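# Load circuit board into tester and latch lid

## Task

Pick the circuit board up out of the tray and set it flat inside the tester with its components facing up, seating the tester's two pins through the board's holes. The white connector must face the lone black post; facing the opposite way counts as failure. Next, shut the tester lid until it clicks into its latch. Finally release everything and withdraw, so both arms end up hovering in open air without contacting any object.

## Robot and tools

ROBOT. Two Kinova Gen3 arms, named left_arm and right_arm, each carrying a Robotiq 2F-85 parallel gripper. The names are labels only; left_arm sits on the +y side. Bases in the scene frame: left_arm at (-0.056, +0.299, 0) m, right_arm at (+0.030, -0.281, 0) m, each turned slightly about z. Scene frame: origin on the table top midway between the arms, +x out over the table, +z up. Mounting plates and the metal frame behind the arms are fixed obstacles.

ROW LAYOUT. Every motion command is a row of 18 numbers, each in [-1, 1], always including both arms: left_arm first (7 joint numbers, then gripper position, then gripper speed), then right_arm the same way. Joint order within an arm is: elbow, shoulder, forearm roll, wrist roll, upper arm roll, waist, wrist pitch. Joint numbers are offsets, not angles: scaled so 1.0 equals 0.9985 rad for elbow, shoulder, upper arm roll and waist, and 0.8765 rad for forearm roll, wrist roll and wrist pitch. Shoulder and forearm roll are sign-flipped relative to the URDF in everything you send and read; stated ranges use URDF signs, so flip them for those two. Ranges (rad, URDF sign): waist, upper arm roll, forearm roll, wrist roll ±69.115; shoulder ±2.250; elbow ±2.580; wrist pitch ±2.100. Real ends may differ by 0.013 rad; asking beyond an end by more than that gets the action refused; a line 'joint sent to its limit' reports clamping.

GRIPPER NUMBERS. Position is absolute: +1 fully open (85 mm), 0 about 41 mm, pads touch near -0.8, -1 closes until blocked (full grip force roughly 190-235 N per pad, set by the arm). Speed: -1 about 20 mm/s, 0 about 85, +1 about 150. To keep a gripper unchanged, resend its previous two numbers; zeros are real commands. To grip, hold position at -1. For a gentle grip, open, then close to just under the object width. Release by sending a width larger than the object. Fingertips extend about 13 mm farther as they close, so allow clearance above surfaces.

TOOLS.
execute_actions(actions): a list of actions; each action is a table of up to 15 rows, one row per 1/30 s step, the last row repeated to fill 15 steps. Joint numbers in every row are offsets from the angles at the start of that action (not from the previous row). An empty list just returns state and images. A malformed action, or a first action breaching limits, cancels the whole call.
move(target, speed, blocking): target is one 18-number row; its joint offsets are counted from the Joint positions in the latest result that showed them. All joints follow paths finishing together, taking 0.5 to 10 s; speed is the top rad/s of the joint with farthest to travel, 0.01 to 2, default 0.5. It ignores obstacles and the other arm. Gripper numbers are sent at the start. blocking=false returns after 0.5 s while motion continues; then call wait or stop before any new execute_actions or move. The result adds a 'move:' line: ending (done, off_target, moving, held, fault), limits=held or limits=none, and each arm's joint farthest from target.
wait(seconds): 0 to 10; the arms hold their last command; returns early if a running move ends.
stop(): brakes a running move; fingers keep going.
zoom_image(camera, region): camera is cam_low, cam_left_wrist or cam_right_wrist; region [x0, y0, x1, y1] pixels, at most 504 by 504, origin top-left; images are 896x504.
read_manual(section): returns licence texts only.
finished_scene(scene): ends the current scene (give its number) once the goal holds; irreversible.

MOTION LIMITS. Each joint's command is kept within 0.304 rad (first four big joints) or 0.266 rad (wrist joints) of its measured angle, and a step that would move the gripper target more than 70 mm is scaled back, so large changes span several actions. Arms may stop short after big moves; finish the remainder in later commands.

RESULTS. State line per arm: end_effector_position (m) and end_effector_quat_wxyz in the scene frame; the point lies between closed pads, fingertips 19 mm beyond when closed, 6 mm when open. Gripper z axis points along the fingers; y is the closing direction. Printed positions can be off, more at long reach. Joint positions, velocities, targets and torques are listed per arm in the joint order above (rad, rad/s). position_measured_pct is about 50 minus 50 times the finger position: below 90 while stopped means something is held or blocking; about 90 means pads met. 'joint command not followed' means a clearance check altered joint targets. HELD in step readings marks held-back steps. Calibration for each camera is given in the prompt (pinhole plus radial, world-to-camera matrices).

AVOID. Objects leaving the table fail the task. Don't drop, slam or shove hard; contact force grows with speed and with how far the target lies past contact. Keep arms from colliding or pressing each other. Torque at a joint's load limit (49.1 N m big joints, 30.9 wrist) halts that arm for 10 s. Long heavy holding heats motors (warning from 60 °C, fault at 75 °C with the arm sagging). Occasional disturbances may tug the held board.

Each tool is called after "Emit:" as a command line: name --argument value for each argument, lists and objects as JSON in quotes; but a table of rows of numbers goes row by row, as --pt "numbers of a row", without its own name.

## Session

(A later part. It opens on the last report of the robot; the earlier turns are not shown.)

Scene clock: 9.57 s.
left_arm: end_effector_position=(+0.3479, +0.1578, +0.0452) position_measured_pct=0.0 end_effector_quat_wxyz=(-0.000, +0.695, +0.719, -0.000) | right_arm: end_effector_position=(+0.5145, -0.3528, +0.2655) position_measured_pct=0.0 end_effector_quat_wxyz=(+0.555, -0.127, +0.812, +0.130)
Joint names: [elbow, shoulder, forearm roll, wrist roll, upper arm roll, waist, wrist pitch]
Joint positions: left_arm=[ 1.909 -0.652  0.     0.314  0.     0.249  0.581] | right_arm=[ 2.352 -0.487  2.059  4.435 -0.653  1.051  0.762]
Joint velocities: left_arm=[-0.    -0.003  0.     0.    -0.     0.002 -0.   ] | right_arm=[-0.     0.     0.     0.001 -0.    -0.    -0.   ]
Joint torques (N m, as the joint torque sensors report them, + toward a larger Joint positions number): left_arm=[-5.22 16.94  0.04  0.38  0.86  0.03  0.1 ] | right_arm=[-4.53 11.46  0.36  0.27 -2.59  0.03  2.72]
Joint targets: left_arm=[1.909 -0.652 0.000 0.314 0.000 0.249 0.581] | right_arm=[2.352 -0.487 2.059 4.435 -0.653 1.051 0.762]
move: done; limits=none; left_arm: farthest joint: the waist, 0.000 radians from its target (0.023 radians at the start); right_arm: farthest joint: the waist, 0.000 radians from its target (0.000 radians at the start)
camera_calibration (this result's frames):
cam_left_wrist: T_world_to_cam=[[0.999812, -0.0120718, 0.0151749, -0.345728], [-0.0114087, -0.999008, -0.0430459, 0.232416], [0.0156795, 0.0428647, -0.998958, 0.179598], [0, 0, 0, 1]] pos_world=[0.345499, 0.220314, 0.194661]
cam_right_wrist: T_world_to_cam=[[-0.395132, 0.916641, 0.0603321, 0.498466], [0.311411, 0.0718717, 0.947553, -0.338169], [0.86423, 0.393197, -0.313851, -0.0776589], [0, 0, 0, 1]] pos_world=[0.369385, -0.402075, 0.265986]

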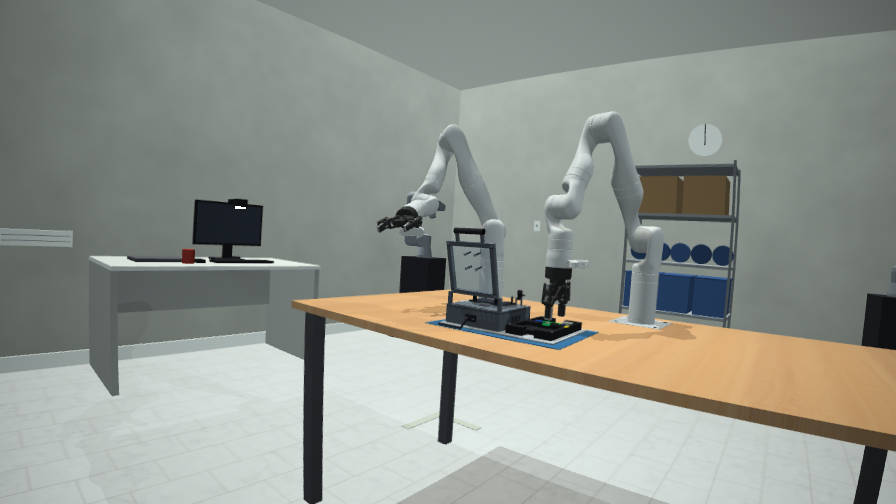

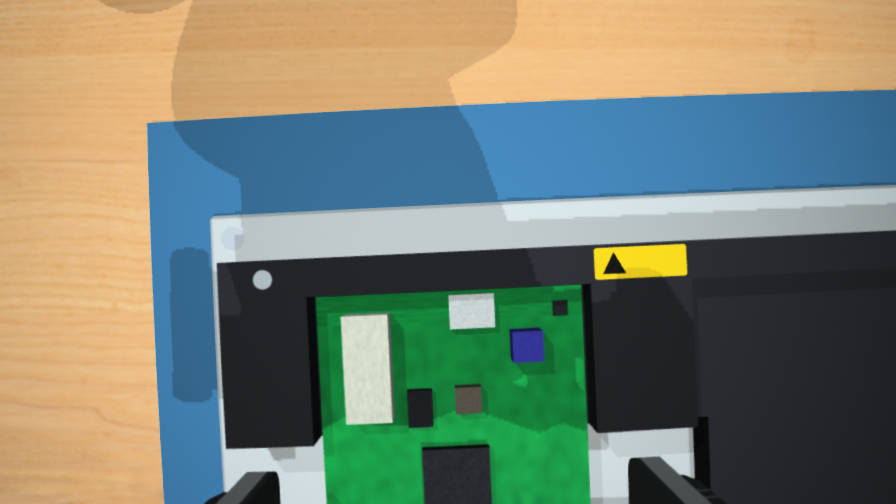

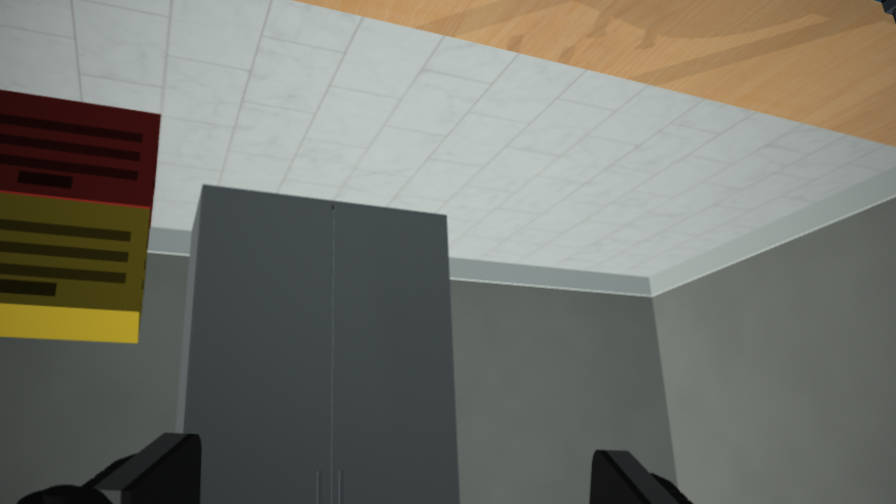

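Emit:
move --target '[0.0085,-0.0365,0,-0.002,0,-0.002,-0.0515,1,0,0,0,0,0,0,0,0,1,0]' --speed 0.1

Emit:
move --target '[0,0,0,0,0,0,0,-1,-0.5,0,0,0,0,0,0,0,1,0]'

Scene clock: 10.43 s.
left_arm: end_effector_position=(+0.3483, +0.1586, +0.0282) position_measured_pct=0.0 end_effector_quat_wxyz=(+0.000, +0.694, +0.720, +0.000) | right_arm: end_effector_position=(+0.5145, -0.3528, +0.2655) position_measured_pct=0.0 end_effector_quat_wxyz=(+0.555, -0.127, +0.812, +0.130)
Joint names: [elbow, shoulder, forearm roll, wrist roll, upper arm roll, waist, wrist pitch]
Joint positions: left_arm=[ 1.918 -0.688  0.     0.312  0.     0.247  0.535] | right_arm=[ 2.352 -0.487  2.059  4.435 -0.653  1.051  0.762]
Joint velocities: left_arm=[ 0.    -0.002 -0.    -0.    -0.    -0.    -0.   ] | right_arm=[ 0.     0.     0.     0.001 -0.     0.    -0.   ]
Joint torques (N m, as the joint torque sensors report them, + toward a larger Joint positions number): left_arm=[-5.06 16.96  0.1   0.42  0.63  0.03 -0.02] | right_arm=[-4.53 11.59  0.39  0.32 -2.42  0.17  2.81]
Joint targets: left_arm=[1.918 -0.688 0.000 0.312 0.000 0.247 0.535] | right_arm=[2.352 -0.487 2.059 4.435 -0.653 1.051 0.762]
move: done; limits=none; left_arm: farthest joint: the waist, 0.000 radians from its target (0.002 radians at the start); right_arm: farthest joint: the waist, 0.000 radians from its target (0.000 radians at the start)
camera_calibration (this result's frames):
cam_left_wrist: T_world_to_cam=[[0.999809, -0.0118398, 0.0155659, -0.345935], [-0.0111623, -0.999016, -0.0429148, 0.232358], [0.0160587, 0.0427329, -0.998957, 0.162554], [0, 0, 0, 1]] pos_world=[0.345852, 0.221087, 0.177741]
cam_right_wrist: T_world_to_cam=[[-0.395131, 0.916641, 0.0603313, 0.498467], [0.311409, 0.0718716, 0.947554, -0.338169], [0.864231, 0.393196, -0.313849, -0.0776604], [0, 0, 0, 1]] pos_world=[0.369386, -0.402075, 0.265987]

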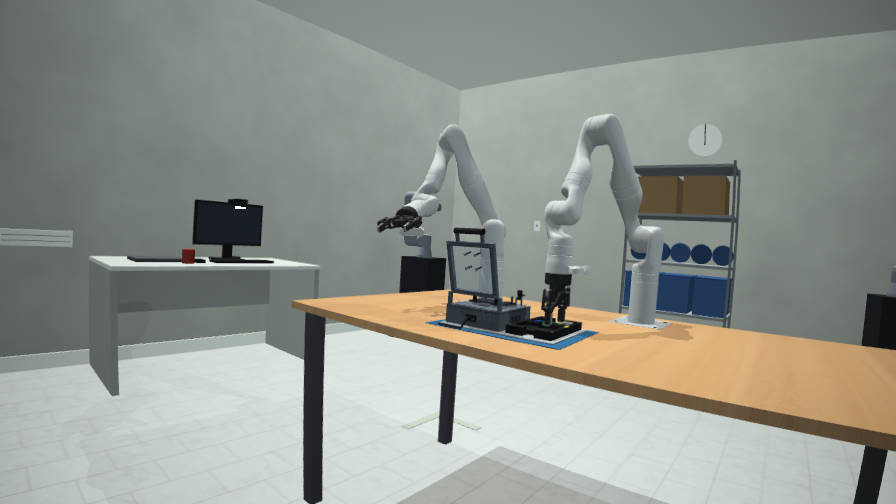

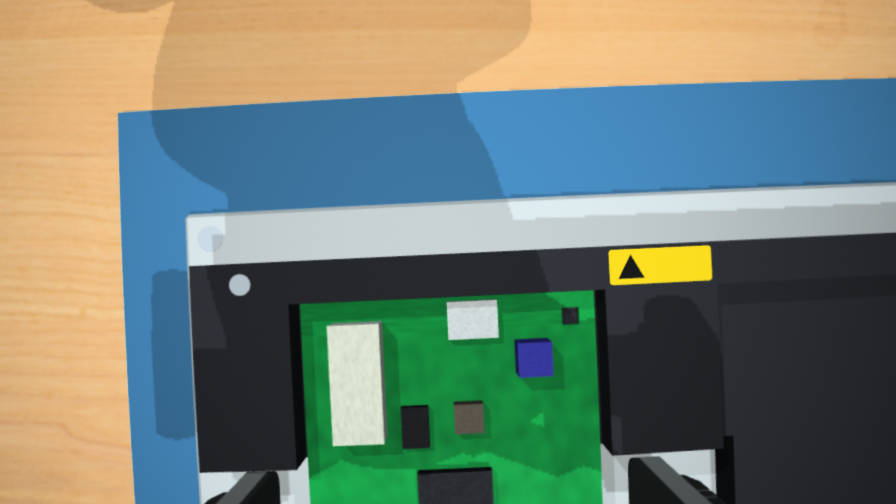

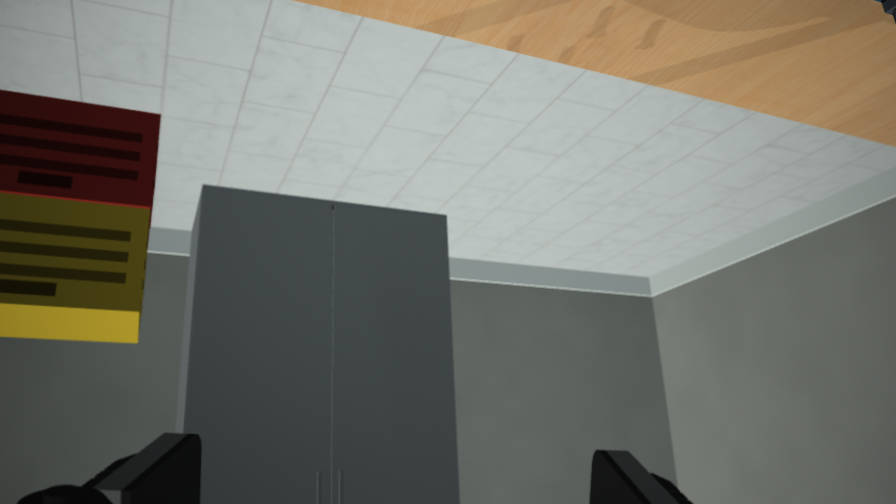

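Scene clock: 11.23 s.
left_arm: end_effector_position=(+0.3488, +0.1584, +0.0301) position_measured_pct=22.6 end_effector_quat_wxyz=(+0.001, +0.694, +0.719, +0.001) | right_arm: end_effector_position=(+0.5145, -0.3528, +0.2655) position_measured_pct=0.0 end_effector_quat_wxyz=(+0.555, -0.127, +0.812, +0.130)
Joint names: [elbow, shoulder, forearm roll, wrist roll, upper arm roll, waist, wrist pitch]
Joint positions: left_arm=[ 1.918 -0.684  0.     0.312  0.     0.247  0.537] | right_arm=[ 2.352 -0.487  2.059  4.435 -0.653  1.051  0.762]
Joint velocities: left_arm=[-0.  0.  0. -0. -0.  0.  0.] | right_arm=[-0.001  0.    -0.     0.    -0.    -0.001 -0.   ]
Joint torques (N m, as the joint torque sensors report them, + toward a larger Joint positions number): left_arm=[-4.81 13.82 -0.17  0.42  0.8  -0.38 -0.78] | right_arm=[-4.51 11.46  0.54  0.25 -2.65 -0.02  2.78]
Joint targets: left_arm=[1.918 -0.688 0.000 0.312 0.000 0.247 0.535] | right_arm=[2.352 -0.487 2.059 4.435 -0.653 1.051 0.762]
move: done; limits=none; left_arm: farthest joint: the shoulder, 0.004 radians from its target (0.000 radians at the start); right_arm: farthest joint: the waist, 0.000 radians from its target (0.000 radians at the start)
camera_calibration (this result's frames):
cam_left_wrist: T_world_to_cam=[[0.99977, -0.0119448, 0.01784, -0.346489], [-0.0111829, -0.999046, -0.0422116, 0.232236], [0.0183272, 0.0420024, -0.998949, 0.163724], [0, 0, 0, 1]] pos_world=[0.346005, 0.220999, 0.179536]
cam_right_wrist: T_world_to_cam=[[-0.395131, 0.916642, 0.0603308, 0.498468], [0.311408, 0.0718712, 0.947555, -0.338169], [0.864232, 0.393196, -0.313848, -0.0776617], [0, 0, 0, 1]] pos_world=[0.369386, -0.402076, 0.265987]

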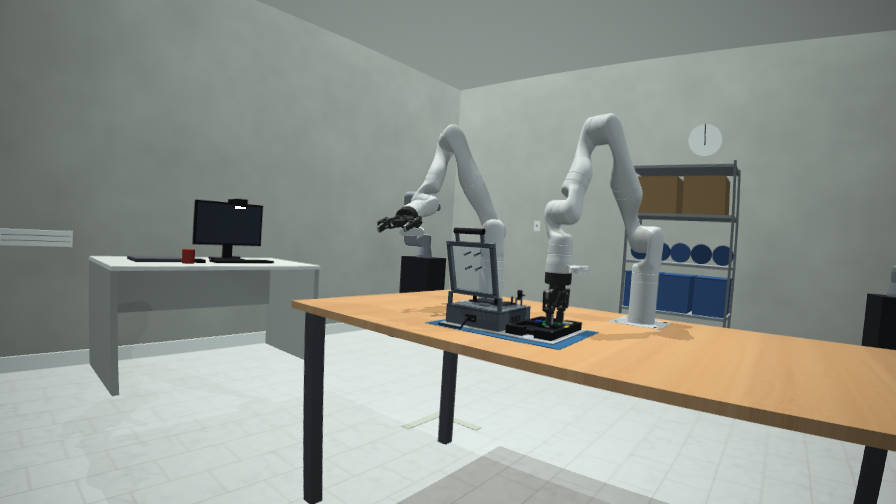

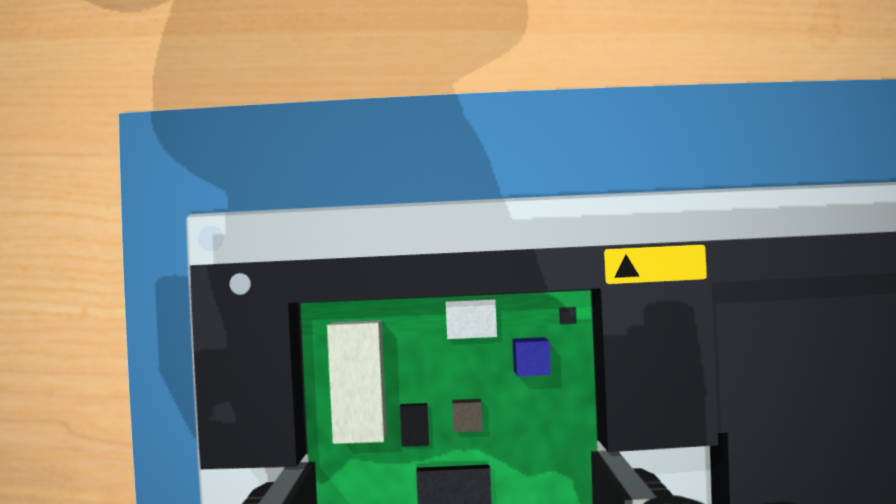

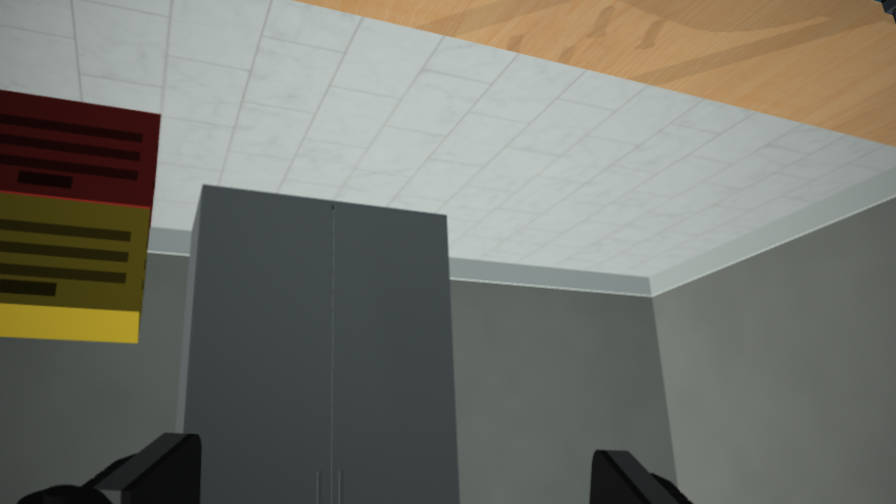

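Emit:
move --target '[0,0,0,0,0,0,0,1,0,0,0,0,0,0,0,0,1,0]'

Emit:
move --target '[0.003,-0.017,0,0,0,0,-0.0205,1,0,0,0,0,0,0,0,0,1,0]' --speed 0.1

Emit:
move --target '[0,0,0,0,0,0,0,-1,-0.5,0,0,0,0,0,0,0,1,0]'

Scene clock: 12.07 s.
left_arm: end_effector_position=(+0.3488, +0.1584, +0.0301) position_measured_pct=0.0 end_effector_quat_wxyz=(+0.001, +0.694, +0.719, +0.001) | right_arm: end_effector_position=(+0.5145, -0.3528, +0.2655) position_measured_pct=0.0 end_effector_quat_wxyz=(+0.555, -0.127, +0.812, +0.130)
Joint names: [elbow, shoulder, forearm roll, wrist roll, upper arm roll, waist, wrist pitch]
Joint positions: left_arm=[ 1.918 -0.684  0.     0.312  0.     0.247  0.537] | right_arm=[ 2.352 -0.487  2.059  4.435 -0.653  1.051  0.762]
Joint velocities: left_arm=[-0.    -0.001 -0.    -0.    -0.     0.     0.   ] | right_arm=[-0. -0.  0. -0. -0. -0. -0.]
Joint torques (N m, as the joint torque sensors report them, + toward a larger Joint positions number): left_arm=[-4.91 16.94  0.06 -0.15  0.63  0.13  0.  ] | right_arm=[-4.55 11.51  0.45  0.33 -2.45  0.18  2.78]
Joint targets: left_arm=[1.918 -0.684 0.000 0.312 0.000 0.247 0.537] | right_arm=[2.352 -0.487 2.059 4.435 -0.653 1.051 0.762]
move: done; limits=none; left_arm: farthest joint: the waist, 0.000 radians from its target (0.000 radians at the start); right_arm: farthest joint: the waist, 0.000 radians from its target (0.000 radians at the start)
camera_calibration (this result's frames):
cam_left_wrist: T_world_to_cam=[[0.999769, -0.0119445, 0.0178488, -0.346492], [-0.0111823, -0.999046, -0.0422092, 0.232235], [0.018336, 0.0419999, -0.998949, 0.163724], [0, 0, 0, 1]] pos_world=[0.346007, 0.220998, 0.179539]
cam_right_wrist: T_world_to_cam=[[-0.39513, 0.916642, 0.0603303, 0.498469], [0.311406, 0.0718707, 0.947555, -0.33817], [0.864233, 0.393195, -0.313846, -0.0776631], [0, 0, 0, 1]] pos_world=[0.369387, -0.402076, 0.265987]

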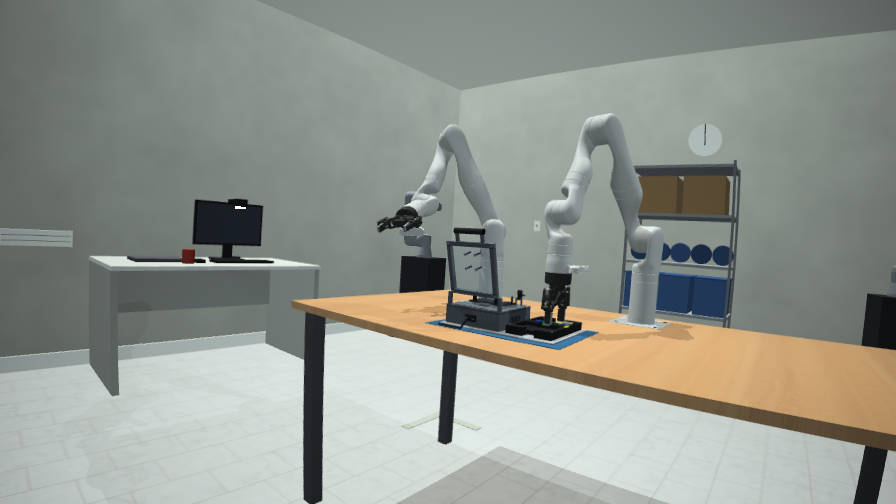

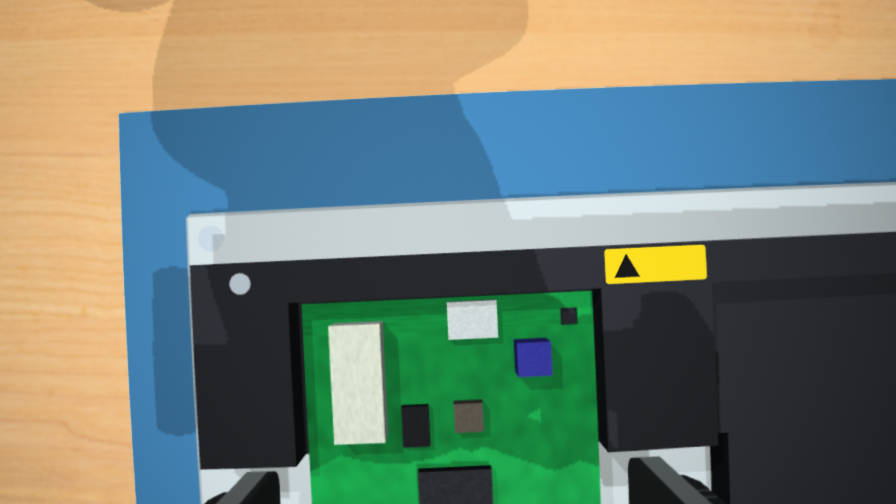

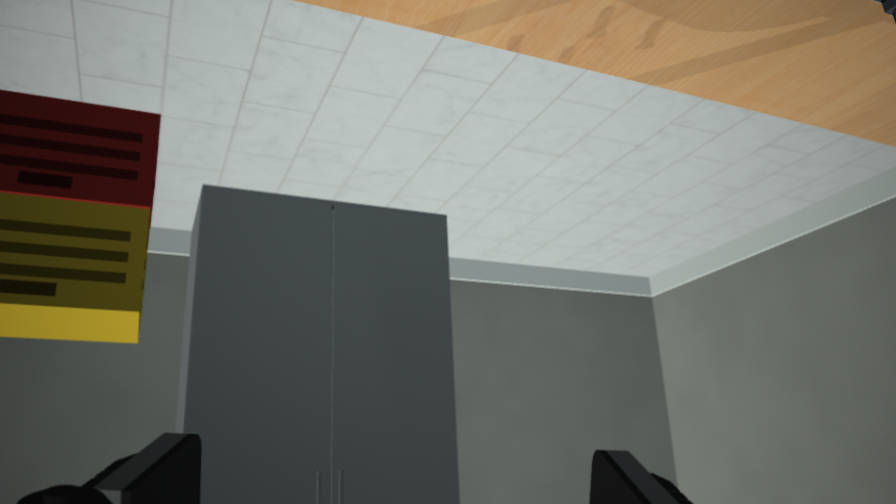

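Scene clock: 12.77 s.
left_arm: end_effector_position=(+0.3483, +0.1585, +0.0224) position_measured_pct=0.0 end_effector_quat_wxyz=(+0.000, +0.694, +0.720, +0.000) | right_arm: end_effector_position=(+0.5145, -0.3528, +0.2655) position_measured_pct=0.0 end_effector_quat_wxyz=(+0.555, -0.127, +0.812, +0.130)
Joint names: [elbow, shoulder, forearm roll, wrist roll, upper arm roll, waist, wrist pitch]
Joint positions: left_arm=[ 1.921 -0.7    0.     0.312  0.     0.247  0.519] | right_arm=[ 2.352 -0.487  2.059  4.435 -0.653  1.051  0.762]
Joint velocities: left_arm=[-0.    -0.001  0.     0.    -0.001 -0.    -0.001] | right_arm=[-0.    -0.    -0.     0.001  0.001 -0.001 -0.   ]
Joint torques (N m, as the joint torque sensors report them, + toward a larger Joint positions number): left_arm=[-4.71 17.17  0.07  0.3   0.37  0.26  0.19] | right_arm=[-4.54 11.55  0.45  0.35 -2.48  0.12  2.75]
Joint targets: left_arm=[1.921 -0.701 0.000 0.312 0.000 0.247 0.519] | right_arm=[2.352 -0.487 2.059 4.435 -0.653 1.051 0.762]
move: done; limits=none; left_arm: farthest joint: the waist, 0.000 radians from its target (0.000 radians at the start); right_arm: farthest joint: the waist, 0.000 radians from its target (0.000 radians at the start)
camera_calibration (this result's frames):
cam_left_wrist: T_world_to_cam=[[0.999799, -0.0119505, 0.0160671, -0.345842], [-0.0112554, -0.999025, -0.0426809, 0.232072], [0.0165615, 0.0424915, -0.99896, 0.156613], [0, 0, 0, 1]] pos_world=[0.345791, 0.221058, 0.171912]
cam_right_wrist: T_world_to_cam=[[-0.39513, 0.916642, 0.0603298, 0.498469], [0.311405, 0.0718704, 0.947556, -0.33817], [0.864234, 0.393194, -0.313845, -0.0776645], [0, 0, 0, 1]] pos_world=[0.369388, -0.402076, 0.265988]

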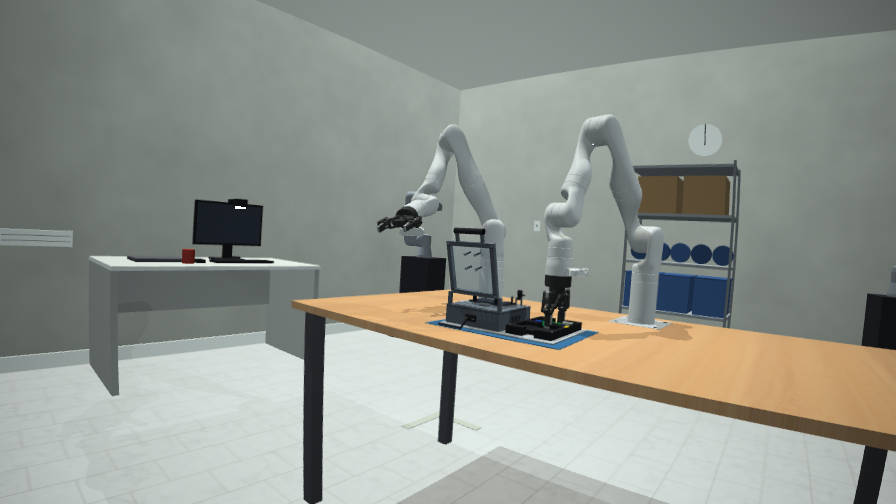

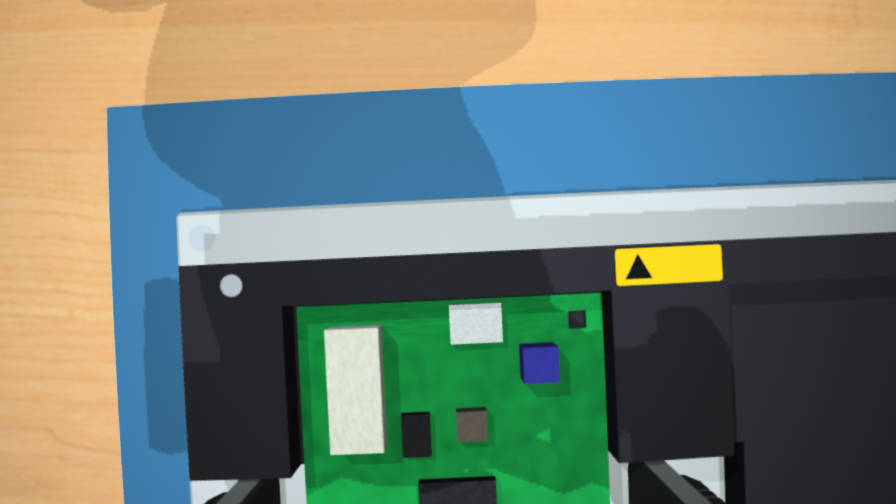

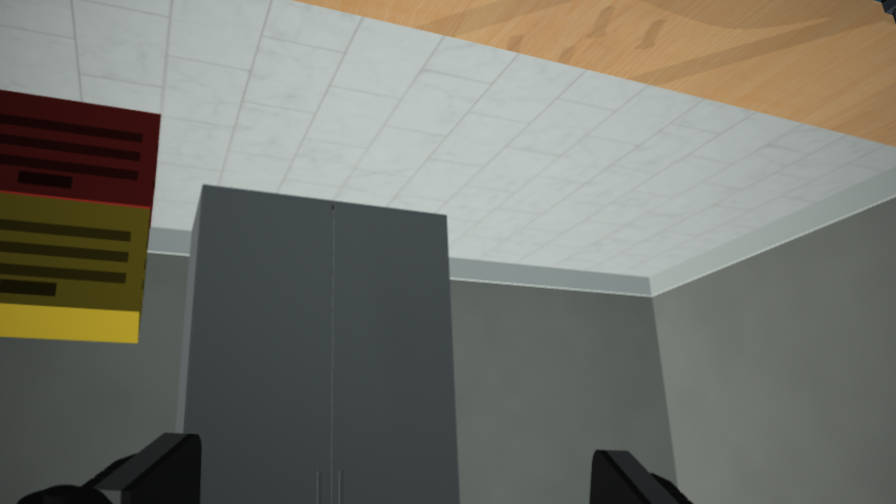

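Scene clock: 13.53 s.
left_arm: end_effector_position=(+0.3488, +0.1583, +0.0241) position_measured_pct=22.2 end_effector_quat_wxyz=(+0.001, +0.695, +0.719, +0.001) | right_arm: end_effector_position=(+0.5145, -0.3528, +0.2655) position_measured_pct=0.0 end_effector_quat_wxyz=(+0.555, -0.127, +0.812, +0.130)
Joint names: [elbow, shoulder, forearm roll, wrist roll, upper arm roll, waist, wrist pitch]
Joint positions: left_arm=[ 1.921 -0.697  0.     0.312  0.001  0.247  0.521] | right_arm=[ 2.352 -0.487  2.059  4.435 -0.653  1.051  0.762]
Joint velocities: left_arm=[ 0.     0.001  0.    -0.    -0.     0.    -0.001] | right_arm=[-0.001 -0.001  0.     0.001 -0.     0.001 -0.   ]
Joint torques (N m, as the joint torque sensors report them, + toward a larger Joint positions number): left_arm=[-4.64 14.08  0.18  0.37  0.53  0.2  -0.68] | right_arm=[-4.58 11.52  0.56  0.32 -2.53  0.15  2.78]
Joint targets: left_arm=[1.921 -0.700 0.000 0.312 0.000 0.247 0.519] | right_arm=[2.352 -0.487 2.059 4.435 -0.653 1.051 0.762]
move: done; limits=none; left_arm: farthest joint: the shoulder, 0.003 radians from its target (0.000 radians at the start); right_arm: farthest joint: the waist, 0.000 radians from its target (0.000 radians at the start)
camera_calibration (this result's frames):
cam_left_wrist: T_world_to_cam=[[0.999763, -0.0120526, 0.0181203, -0.346338], [-0.0112819, -0.999052, -0.0420476, 0.231967], [0.0186099, 0.0418332, -0.998951, 0.157679], [0, 0, 0, 1]] pos_world=[0.345939, 0.220976, 0.173544]
cam_right_wrist: T_world_to_cam=[[-0.395129, 0.916642, 0.0603292, 0.49847], [0.311403, 0.07187, 0.947556, -0.33817], [0.864234, 0.393194, -0.313843, -0.0776659], [0, 0, 0, 1]] pos_world=[0.369389, -0.402077, 0.265988]

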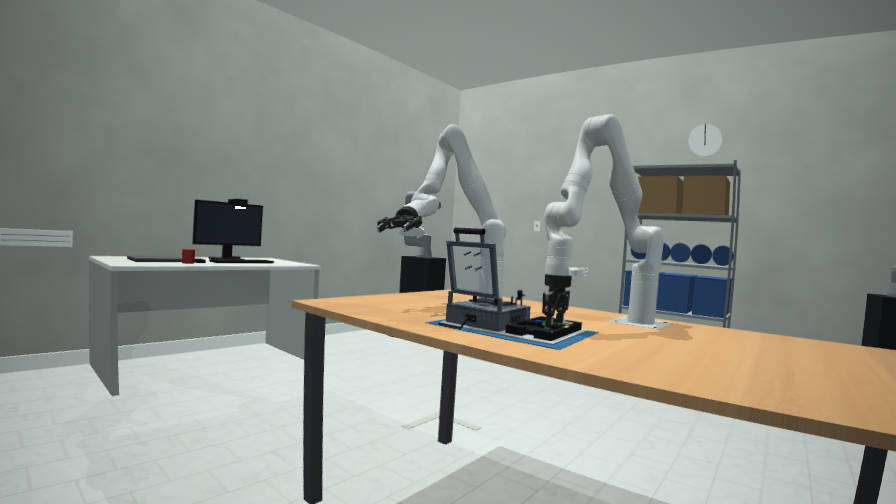

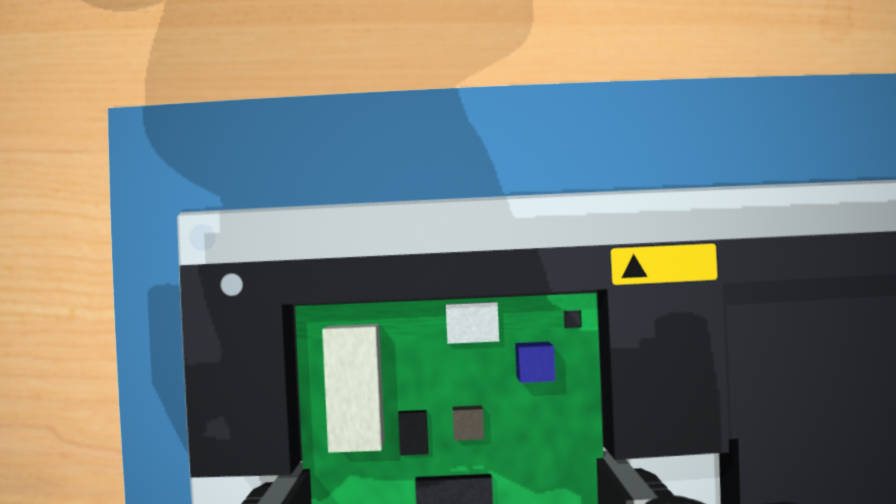

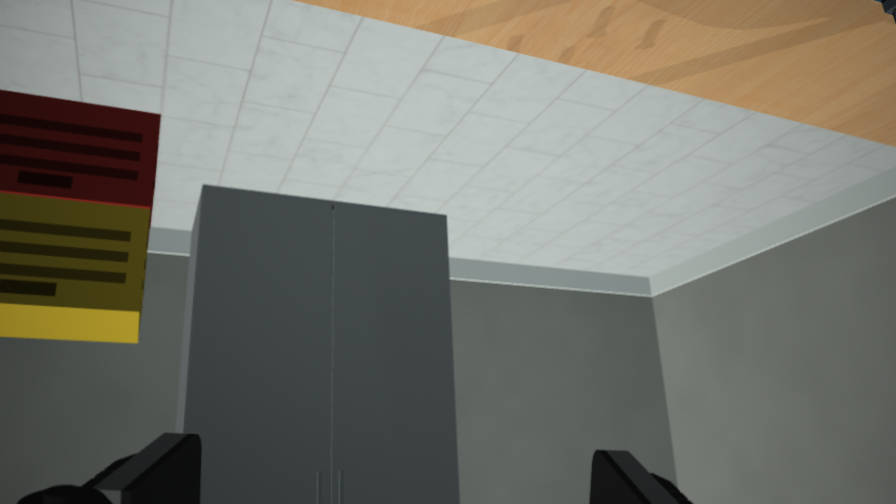

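Emit:
move --target '[-0.012,0.045,0,0,0,0,0.068,-1,-0.5,0,0,0,0,0,0,0,1,0]' --speed 0.15

Emit:
move --target '[-0.089,0.1785,0,0,0,0,0.305,-1,-0.5,0,0,0,0,0,0,0,1,0]' --speed 0.4

Scene clock: 14.50 s.
left_arm: end_effector_position=(+0.3484, +0.1585, +0.0452) position_measured_pct=22.2 end_effector_quat_wxyz=(+0.000, +0.695, +0.719, -0.000) | right_arm: end_effector_position=(+0.5145, -0.3528, +0.2655) position_measured_pct=0.0 end_effector_quat_wxyz=(+0.555, -0.127, +0.812, +0.130)
Joint names: [elbow, shoulder, forearm roll, wrist roll, upper arm roll, waist, wrist pitch]
Joint positions: left_arm=[ 1.909 -0.652  0.     0.312  0.001  0.247  0.581] | right_arm=[ 2.352 -0.487  2.059  4.435 -0.653  1.051  0.762]
Joint velocities: left_arm=[-0.     0.002 -0.     0.001 -0.    -0.    -0.   ] | right_arm=[-0.001 -0.001 -0.     0.     0.    -0.001  0.   ]
Joint torques (N m, as the joint torque sensors report them, + toward a larger Joint positions number): left_arm=[-5.62 16.82 -0.18  0.18  1.    0.13  0.02] | right_arm=[-4.63 11.42  0.42  0.3  -2.5  -0.01  2.79]
Joint targets: left_arm=[1.909 -0.652 0.000 0.312 0.001 0.247 0.581] | right_arm=[2.352 -0.487 2.059 4.435 -0.653 1.051 0.762]
move: done; limits=none; left_arm: farthest joint: the waist, 0.000 radians from its target (0.000 radians at the start); right_arm: farthest joint: the waist, 0.000 radians from its target (0.000 radians at the start)
camera_calibration (this result's frames):
cam_left_wrist: T_world_to_cam=[[0.99981, -0.0120748, 0.0153091, -0.346191], [-0.0114091, -0.999016, -0.0428496, 0.233051], [0.0158115, 0.0426668, -0.998964, 0.179588], [0, 0, 0, 1]] pos_world=[0.345944, 0.220979, 0.194688]
cam_right_wrist: T_world_to_cam=[[-0.395128, 0.916643, 0.0603285, 0.498471], [0.311402, 0.0718698, 0.947557, -0.33817], [0.864235, 0.393193, -0.313842, -0.0776673], [0, 0, 0, 1]] pos_world=[0.36939, -0.402077, 0.265988]

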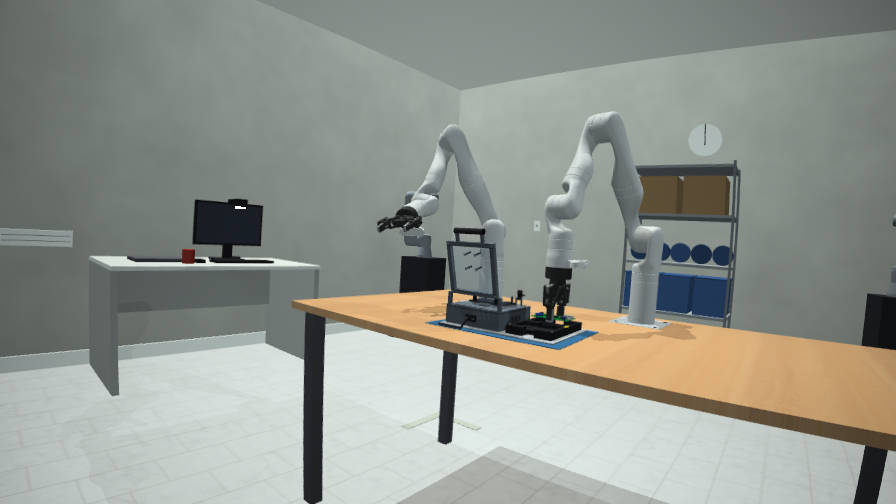

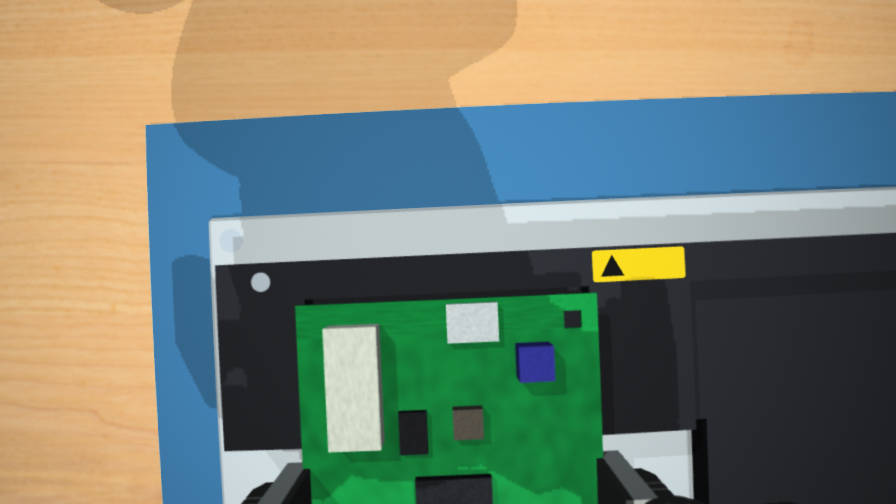

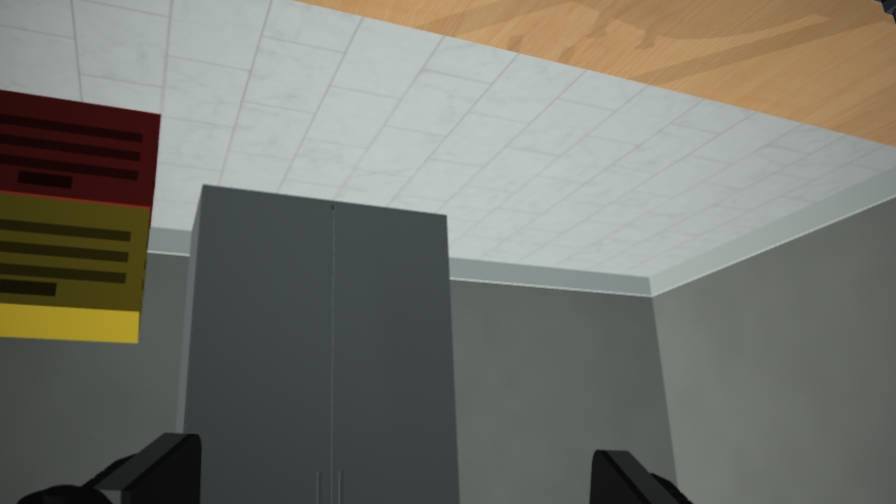

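Scene clock: 15.60 s.
left_arm: end_effector_position=(+0.3482, +0.1585, +0.1399) position_measured_pct=22.2 end_effector_quat_wxyz=(-0.000, +0.695, +0.719, -0.000) | right_arm: end_effector_position=(+0.5145, -0.3528, +0.2655) position_measured_pct=0.0 end_effector_quat_wxyz=(+0.555, -0.127, +0.812, +0.130)
Joint names: [elbow, shoulder, forearm roll, wrist roll, upper arm roll, waist, wrist pitch]
Joint positions: left_arm=[ 1.82  -0.474  0.     0.312  0.001  0.247  0.848] | right_arm=[ 2.352 -0.487  2.059  4.435 -0.653  1.051  0.762]
Joint velocities: left_arm=[ 0.     0.003 -0.     0.    -0.    -0.     0.   ] | right_arm=[ 0.001  0.     0.    -0.001  0.001  0.002  0.   ]
Joint torques (N m, as the joint torque sensors report them, + toward a larger Joint positions number): left_arm=[-7.24 15.51  0.23  0.3   0.4  -0.07  0.16] | right_arm=[-4.58 11.51  0.45  0.26 -2.6  -0.03  2.78]
Joint targets: left_arm=[1.820 -0.474 0.000 0.312 0.001 0.247 0.848] | right_arm=[2.352 -0.487 2.059 4.435 -0.653 1.051 0.762]
move: done; limits=none; left_arm: farthest joint: the waist, 0.000 radians from its target (0.000 radians at the start); right_arm: farthest joint: the waist, 0.000 radians from its target (0.000 radians at the start)
camera_calibration (this result's frames):
cam_left_wrist: T_world_to_cam=[[0.999817, -0.0120757, 0.014841, -0.347387], [-0.0114255, -0.999004, -0.0431398, 0.237248], [0.0153471, 0.0429624, -0.998959, 0.274284], [0, 0, 0, 1]] pos_world=[0.345824, 0.221033, 0.289388]
cam_right_wrist: T_world_to_cam=[[-0.395128, 0.916643, 0.0603279, 0.498472], [0.3114, 0.0718694, 0.947557, -0.33817], [0.864236, 0.393192, -0.31384, -0.0776688], [0, 0, 0, 1]] pos_world=[0.36939, -0.402078, 0.265988]

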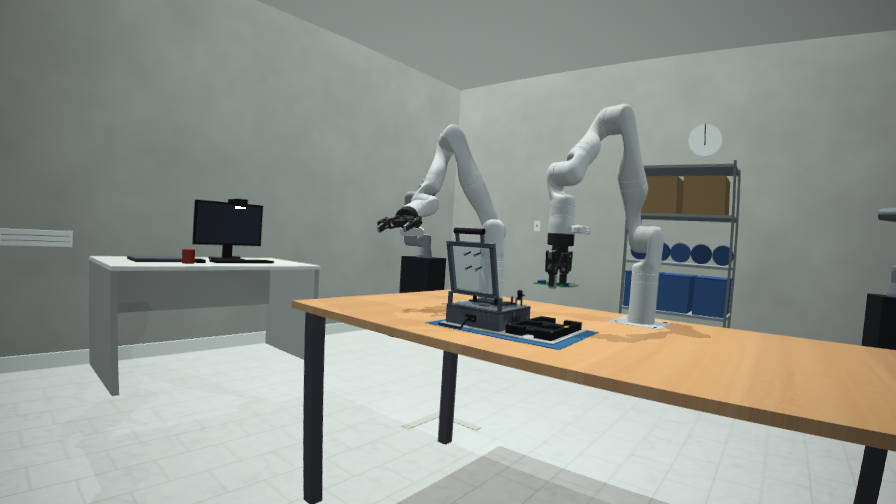

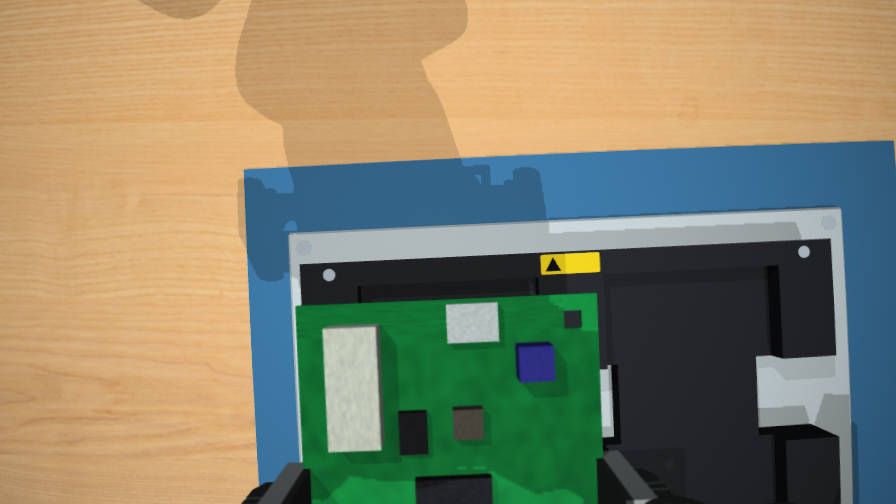

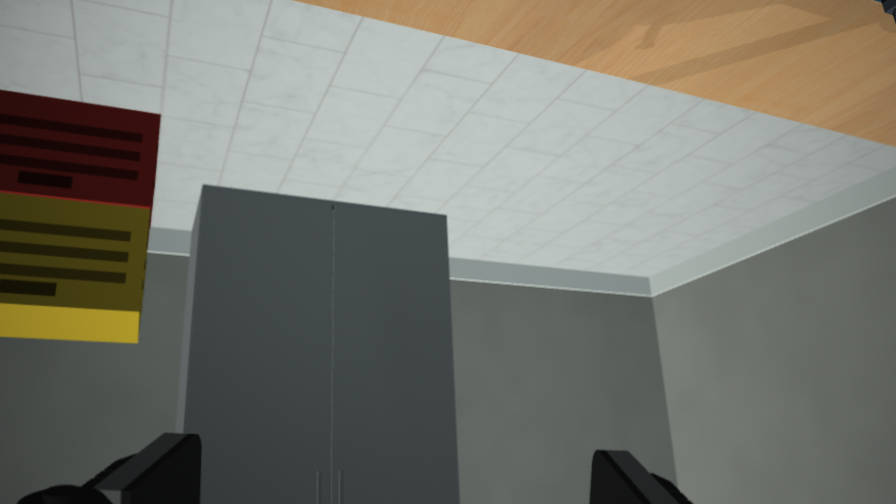

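Emit:
move --target '[-0.5627,-0.3082,0,0.3394,0,0.298,0.2896,-1,-0.5,0,0,0,0,0,0,0,1,0]' --speed 0.5

Scene clock: 17.37 s.
left_arm: end_effector_position=(+0.4145, -0.0348, +0.1302) position_measured_pct=22.2 end_effector_quat_wxyz=(+0.000, +0.694, +0.720, -0.000) | right_arm: end_effector_position=(+0.5145, -0.3528, +0.2655) position_measured_pct=0.0 end_effector_quat_wxyz=(+0.555, -0.127, +0.812, +0.130)
Joint names: [elbow, shoulder, forearm roll, wrist roll, upper arm roll, waist, wrist pitch]
Joint positions: left_arm=[ 1.258 -0.781  0.     0.61   0.001  0.544  1.102] | right_arm=[ 2.352 -0.487  2.059  4.435 -0.653  1.051  0.762]
Joint velocities: left_arm=[-0.001 -0.003  0.    -0.     0.001  0.002  0.001] | right_arm=[-0.     0.001 -0.    -0.    -0.    -0.001 -0.   ]
Joint torques (N m, as the joint torque sensors report them, + toward a larger Joint positions number): left_arm=[-8.64 21.7   0.02  0.19  0.92 -0.4   0.19] | right_arm=[-4.57 11.4   0.42  0.24 -2.47  0.01  2.71]
Joint targets: left_arm=[1.258 -0.782 0.000 0.610 0.001 0.545 1.102] | right_arm=[2.352 -0.487 2.059 4.435 -0.653 1.051 0.762]
move: done; limits=none; left_arm: farthest joint: the waist, 0.000 radians from its target (0.297 radians at the start); right_arm: farthest joint: the waist, 0.000 radians from its target (0.000 radians at the start)
camera_calibration (this result's frames):
cam_left_wrist: T_world_to_cam=[[0.999814, -0.0117608, 0.0152774, -0.415967], [-0.0110959, -0.999018, -0.0428954, 0.0442536], [0.0157669, 0.0427179, -0.998963, 0.271723], [0, 0, 0, 1]] pos_world=[0.412097, 0.0277106, 0.279695]
cam_right_wrist: T_world_to_cam=[[-0.395127, 0.916643, 0.0603274, 0.498473], [0.311398, 0.071869, 0.947558, -0.33817], [0.864237, 0.393192, -0.313838, -0.0776702], [0, 0, 0, 1]] pos_world=[0.369391, -0.402078, 0.265989]

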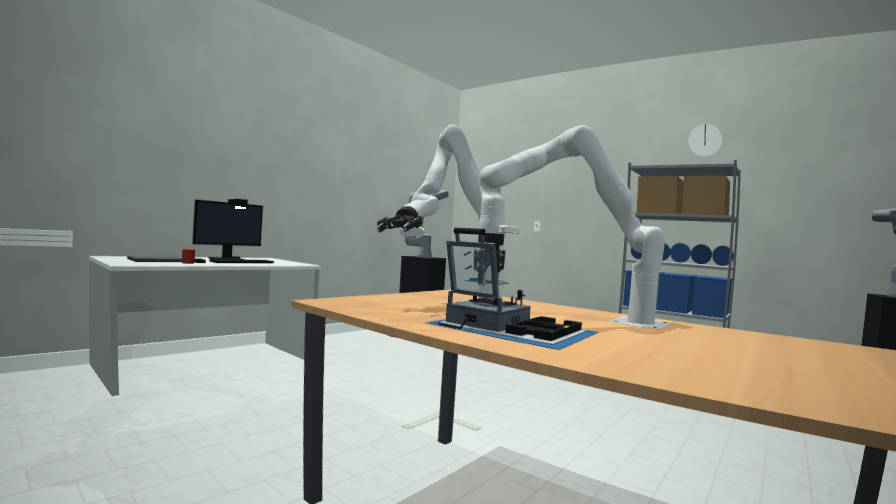

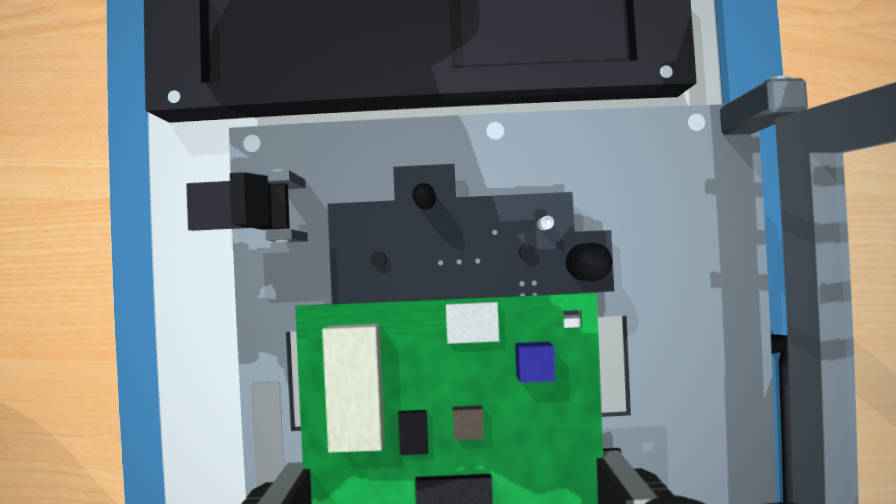

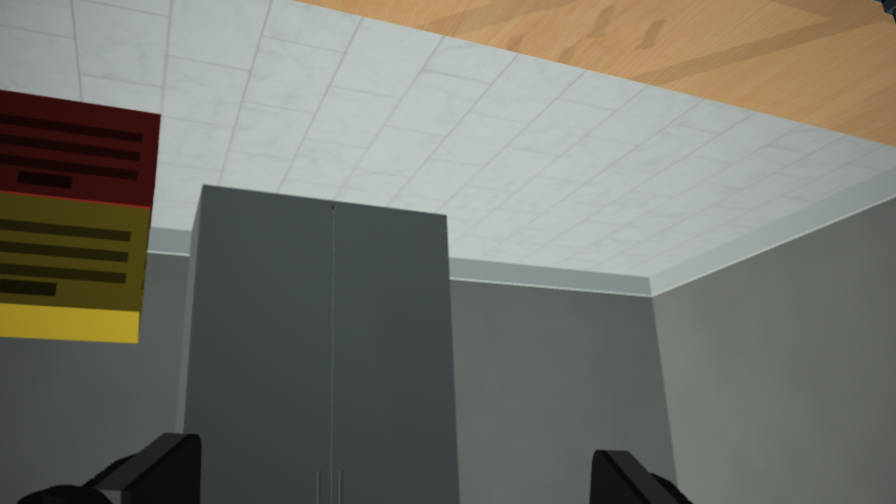

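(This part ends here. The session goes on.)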